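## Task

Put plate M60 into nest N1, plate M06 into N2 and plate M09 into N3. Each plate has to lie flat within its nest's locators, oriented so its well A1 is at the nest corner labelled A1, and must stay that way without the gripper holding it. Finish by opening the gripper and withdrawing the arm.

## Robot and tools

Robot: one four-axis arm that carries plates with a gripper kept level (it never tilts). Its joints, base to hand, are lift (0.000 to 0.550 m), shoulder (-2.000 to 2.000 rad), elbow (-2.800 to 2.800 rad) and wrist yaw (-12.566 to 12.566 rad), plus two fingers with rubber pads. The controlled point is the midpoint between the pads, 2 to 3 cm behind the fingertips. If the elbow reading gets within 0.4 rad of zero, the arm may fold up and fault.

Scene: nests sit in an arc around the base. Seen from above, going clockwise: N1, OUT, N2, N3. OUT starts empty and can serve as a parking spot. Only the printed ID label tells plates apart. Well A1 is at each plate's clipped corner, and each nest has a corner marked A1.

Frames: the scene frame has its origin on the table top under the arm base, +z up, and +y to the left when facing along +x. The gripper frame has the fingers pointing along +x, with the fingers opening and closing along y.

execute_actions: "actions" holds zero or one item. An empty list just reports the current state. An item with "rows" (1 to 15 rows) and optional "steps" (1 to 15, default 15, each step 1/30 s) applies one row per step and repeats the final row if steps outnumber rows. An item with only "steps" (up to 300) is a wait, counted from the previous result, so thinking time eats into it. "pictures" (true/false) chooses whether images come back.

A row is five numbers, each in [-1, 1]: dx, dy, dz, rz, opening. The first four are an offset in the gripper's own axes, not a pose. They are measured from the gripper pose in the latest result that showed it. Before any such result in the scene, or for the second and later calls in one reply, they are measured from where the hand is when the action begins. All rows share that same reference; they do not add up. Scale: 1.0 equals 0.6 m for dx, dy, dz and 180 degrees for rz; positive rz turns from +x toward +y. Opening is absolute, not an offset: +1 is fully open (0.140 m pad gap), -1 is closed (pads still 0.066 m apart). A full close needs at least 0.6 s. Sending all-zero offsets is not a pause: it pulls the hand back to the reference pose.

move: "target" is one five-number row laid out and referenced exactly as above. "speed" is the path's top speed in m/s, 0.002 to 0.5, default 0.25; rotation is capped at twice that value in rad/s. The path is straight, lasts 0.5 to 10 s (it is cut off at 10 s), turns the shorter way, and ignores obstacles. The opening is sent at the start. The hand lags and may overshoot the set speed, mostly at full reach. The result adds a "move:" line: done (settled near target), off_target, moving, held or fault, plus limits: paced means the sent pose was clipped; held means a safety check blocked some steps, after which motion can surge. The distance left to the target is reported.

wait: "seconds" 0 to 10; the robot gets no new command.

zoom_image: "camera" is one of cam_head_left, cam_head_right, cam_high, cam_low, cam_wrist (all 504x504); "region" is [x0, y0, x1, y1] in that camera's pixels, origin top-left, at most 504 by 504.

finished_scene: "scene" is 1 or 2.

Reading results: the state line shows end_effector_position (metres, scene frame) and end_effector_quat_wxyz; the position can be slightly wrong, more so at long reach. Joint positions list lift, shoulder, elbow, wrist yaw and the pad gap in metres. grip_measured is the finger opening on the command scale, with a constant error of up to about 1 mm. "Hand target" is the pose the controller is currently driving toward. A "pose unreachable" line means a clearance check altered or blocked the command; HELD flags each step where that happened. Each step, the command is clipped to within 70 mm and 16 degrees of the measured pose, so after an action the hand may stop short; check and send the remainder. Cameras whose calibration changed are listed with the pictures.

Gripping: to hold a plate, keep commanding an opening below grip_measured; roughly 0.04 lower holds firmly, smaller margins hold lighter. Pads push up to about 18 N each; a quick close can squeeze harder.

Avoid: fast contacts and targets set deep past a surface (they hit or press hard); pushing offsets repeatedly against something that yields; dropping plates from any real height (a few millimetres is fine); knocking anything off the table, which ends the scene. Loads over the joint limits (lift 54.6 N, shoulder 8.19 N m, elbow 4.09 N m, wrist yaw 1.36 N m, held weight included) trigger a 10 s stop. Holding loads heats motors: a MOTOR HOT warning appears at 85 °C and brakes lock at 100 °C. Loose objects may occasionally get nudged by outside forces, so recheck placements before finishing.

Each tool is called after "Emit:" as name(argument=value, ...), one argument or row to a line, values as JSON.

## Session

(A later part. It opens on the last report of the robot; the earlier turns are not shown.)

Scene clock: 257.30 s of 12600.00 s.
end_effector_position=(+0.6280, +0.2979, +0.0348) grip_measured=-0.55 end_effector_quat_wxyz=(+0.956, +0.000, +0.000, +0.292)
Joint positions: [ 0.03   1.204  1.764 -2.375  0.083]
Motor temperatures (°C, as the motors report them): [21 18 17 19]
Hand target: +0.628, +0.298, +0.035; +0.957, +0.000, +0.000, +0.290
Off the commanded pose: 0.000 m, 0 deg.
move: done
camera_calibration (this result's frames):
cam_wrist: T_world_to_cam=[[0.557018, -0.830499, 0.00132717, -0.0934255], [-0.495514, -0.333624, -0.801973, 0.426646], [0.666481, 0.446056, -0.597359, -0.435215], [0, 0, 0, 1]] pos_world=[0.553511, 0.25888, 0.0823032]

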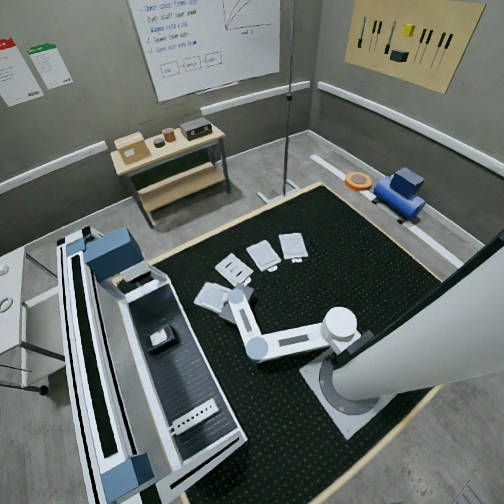

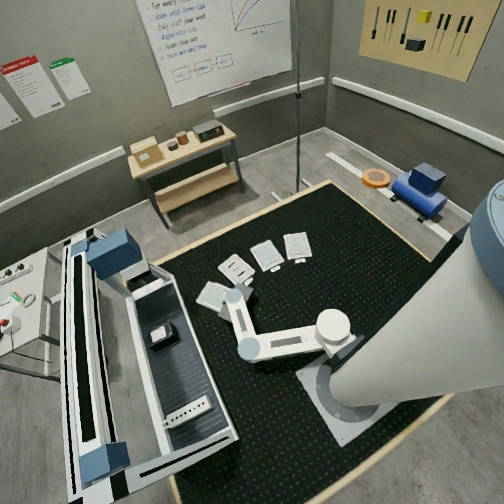

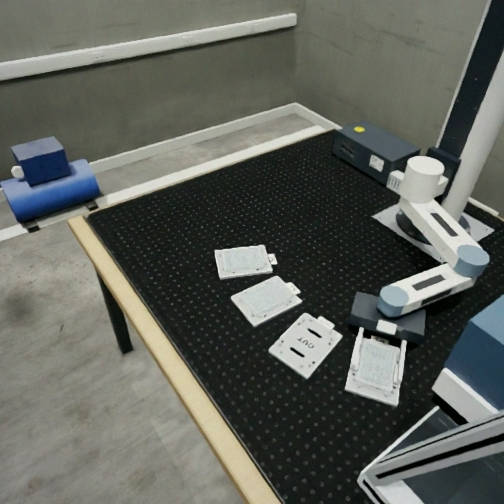

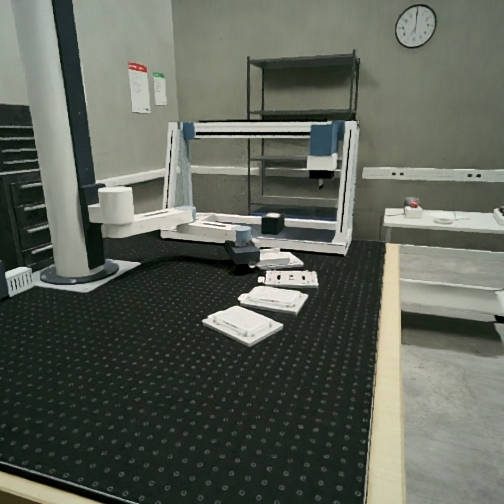

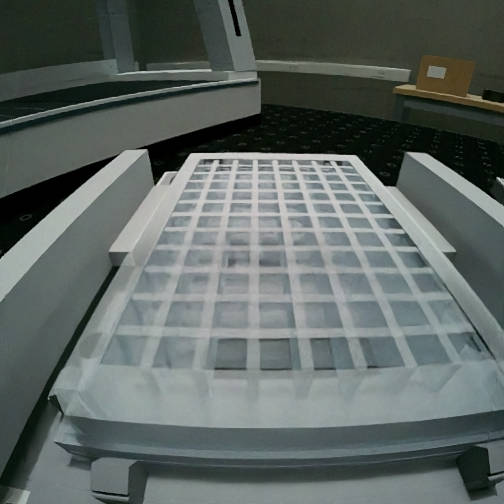

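Guided in. Release and retreat.

Emit:
move(
  target=[0,0,0,0,-0.2],
  speed=0.05,
)

Emit:
move(
  target=[0,0,0.07,0,0.6],
  speed=0.12,
)

Emit:
move(
  target=[-0.1,0,0.08,0,0.6],
)

Scene clock: 264.60 s of 12600.00 s.
end_effector_position=(+0.6280, +0.2978, +0.0348) grip_measured=-0.20 end_effector_quat_wxyz=(+0.956, +0.000, +0.000, +0.292)
Joint positions: [ 0.03   1.204  1.764 -2.375  0.096]
Motor temperatures (°C, as the motors report them): [21 18 17 19]
Hand target: +0.628, +0.298, +0.035; +0.956, +0.000, +0.000, +0.292
Off the commanded pose: 0.000 m, 0 deg.
After step 90, 3.60 s passed at rest.
move: done
camera_calibration (this result's frames):
cam_wrist: T_world_to_cam=[[0.557051, -0.830477, 0.00132717, -0.0935213], [-0.495501, -0.333644, -0.801973, 0.426648], [0.666463, 0.446082, -0.597359, -0.435177], [0, 0, 0, 1]] pos_world=[0.55353, 0.258806, 0.0823271]

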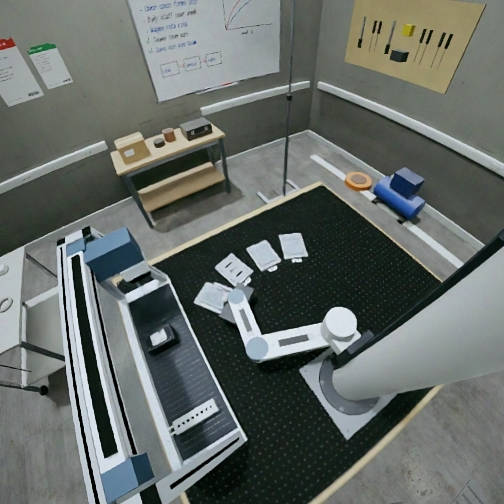

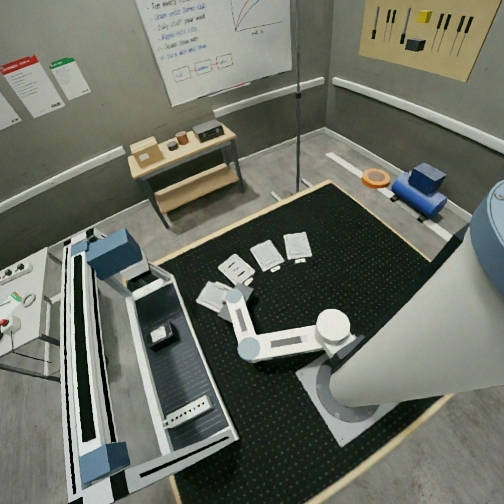

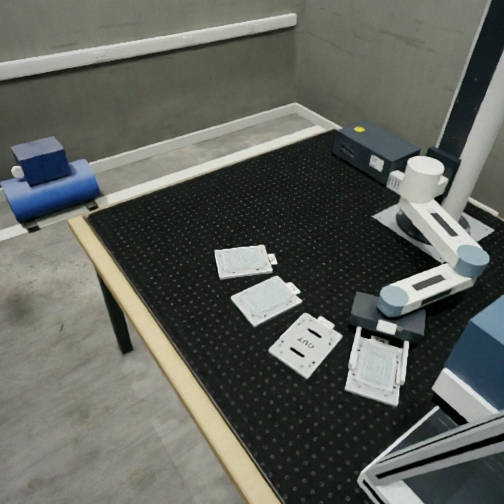

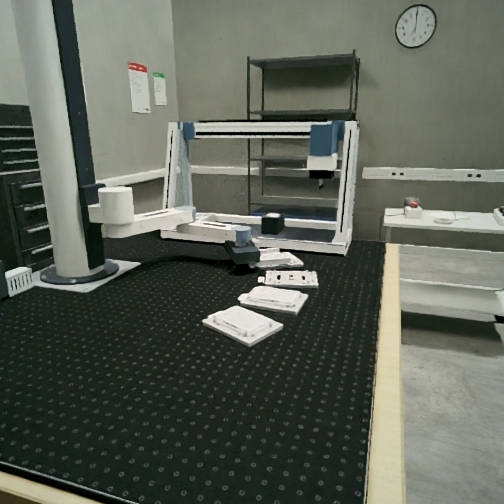

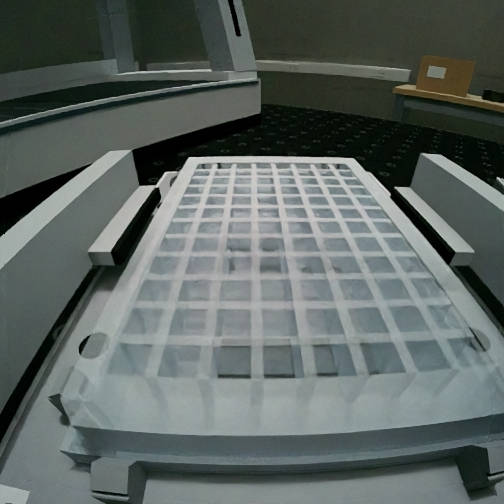

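Scene clock: 265.33 s of 12600.00 s.
end_effector_position=(+0.6280, +0.2978, +0.0769) grip_measured=+0.60 end_effector_quat_wxyz=(+0.956, +0.000, +0.000, +0.292)
Joint positions: [ 0.072  1.204  1.764 -2.375  0.125]
Motor temperatures (°C, as the motors report them): [21 18 17 19]
Hand target: +0.628, +0.298, +0.077; +0.956, +0.000, +0.000, +0.292
Off the commanded pose: 0.000 m, 0 deg.
move: done
camera_calibration (this result's frames):
cam_wrist: T_world_to_cam=[[0.557077, -0.83046, 0.00132717, -0.0935881], [-0.495491, -0.33366, -0.801973, 0.460366], [0.666449, 0.446103, -0.597359, -0.410065], [0, 0, 0, 1]] pos_world=[0.55353, 0.258816, 0.124369]

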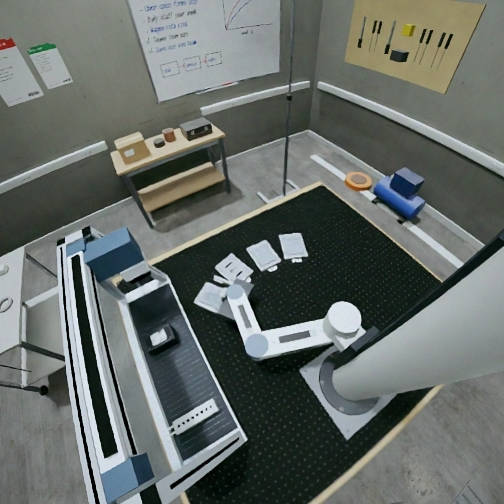

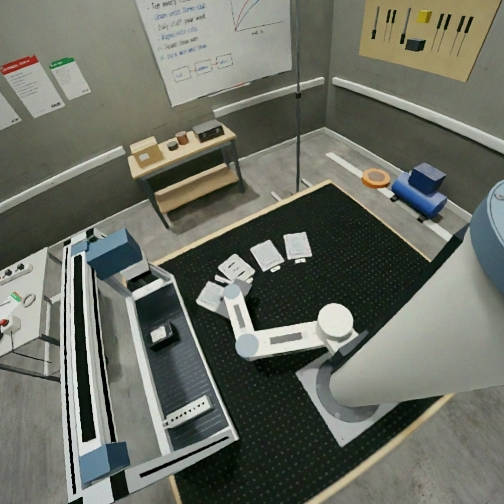

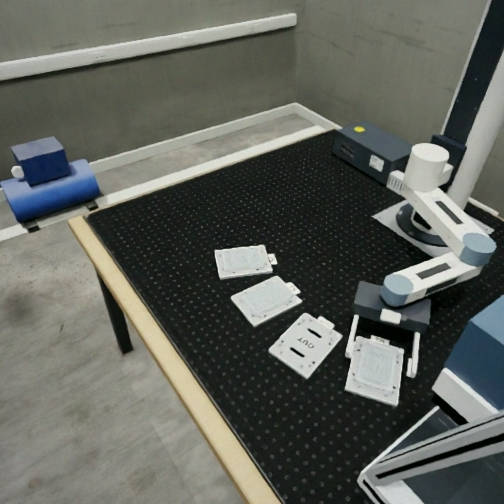

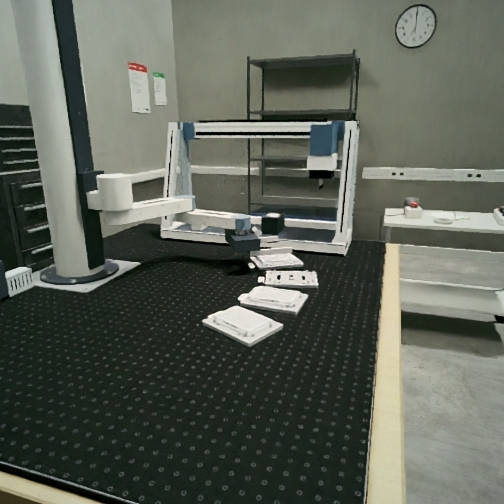

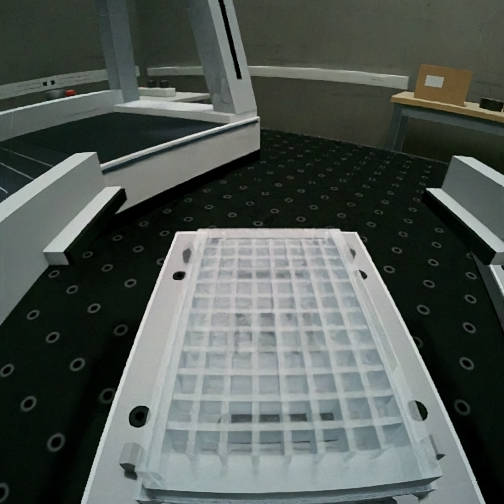

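Scene clock: 266.07 s of 12600.00 s.
end_effector_position=(+0.5782, +0.2643, +0.1249) grip_measured=+0.60 end_effector_quat_wxyz=(+0.957, +0.000, +0.000, +0.292)
Joint positions: [ 0.12   1.343  1.429 -2.181  0.125]
Motor temperatures (°C, as the motors report them): [21 18 17 19]
Hand target: +0.578, +0.264, +0.125; +0.956, +0.000, +0.000, +0.292
Off the commanded pose: 0.000 m, 0 deg.
move: done
camera_calibration (this result's frames):
cam_wrist: T_world_to_cam=[[0.556789, -0.830653, 0.00132717, -0.0935132], [-0.495607, -0.333487, -0.801973, 0.463051], [0.666604, 0.445872, -0.597359, -0.333246], [0, 0, 0, 1]] pos_world=[0.503701, 0.225329, 0.17241]

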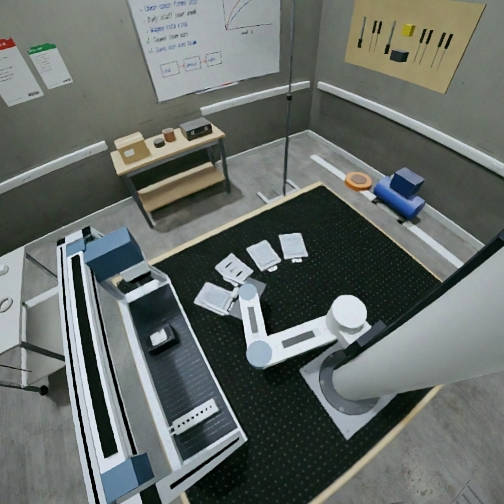

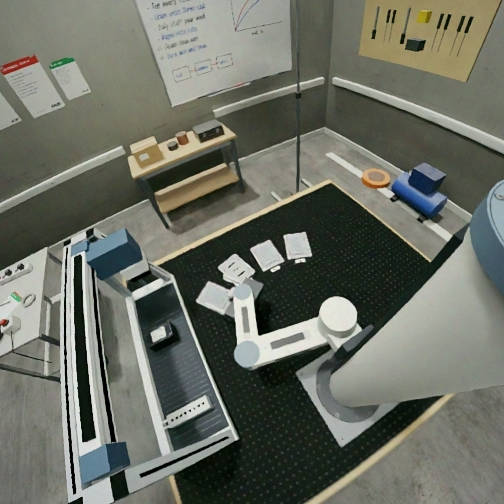

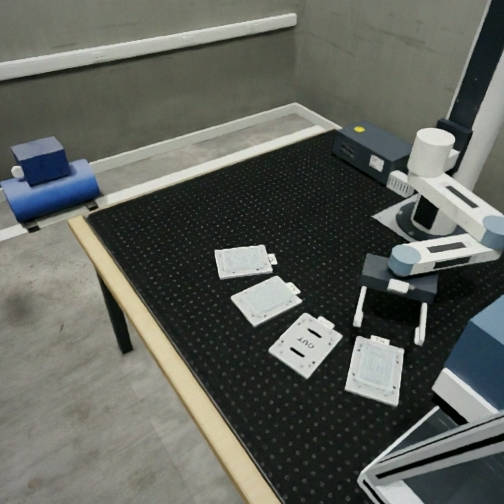

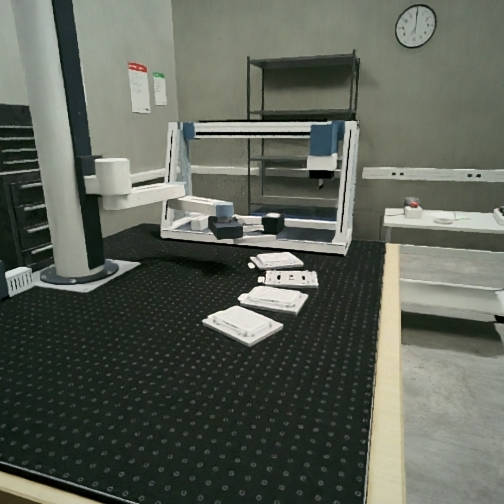

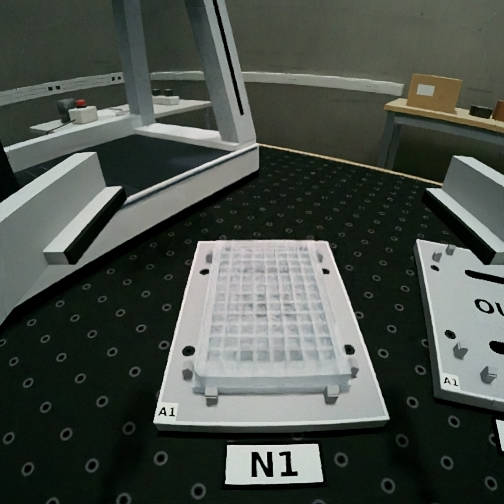

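Seated.

Emit:
finished_scene(
  scene=2,
)

The scene is finished: the task was done.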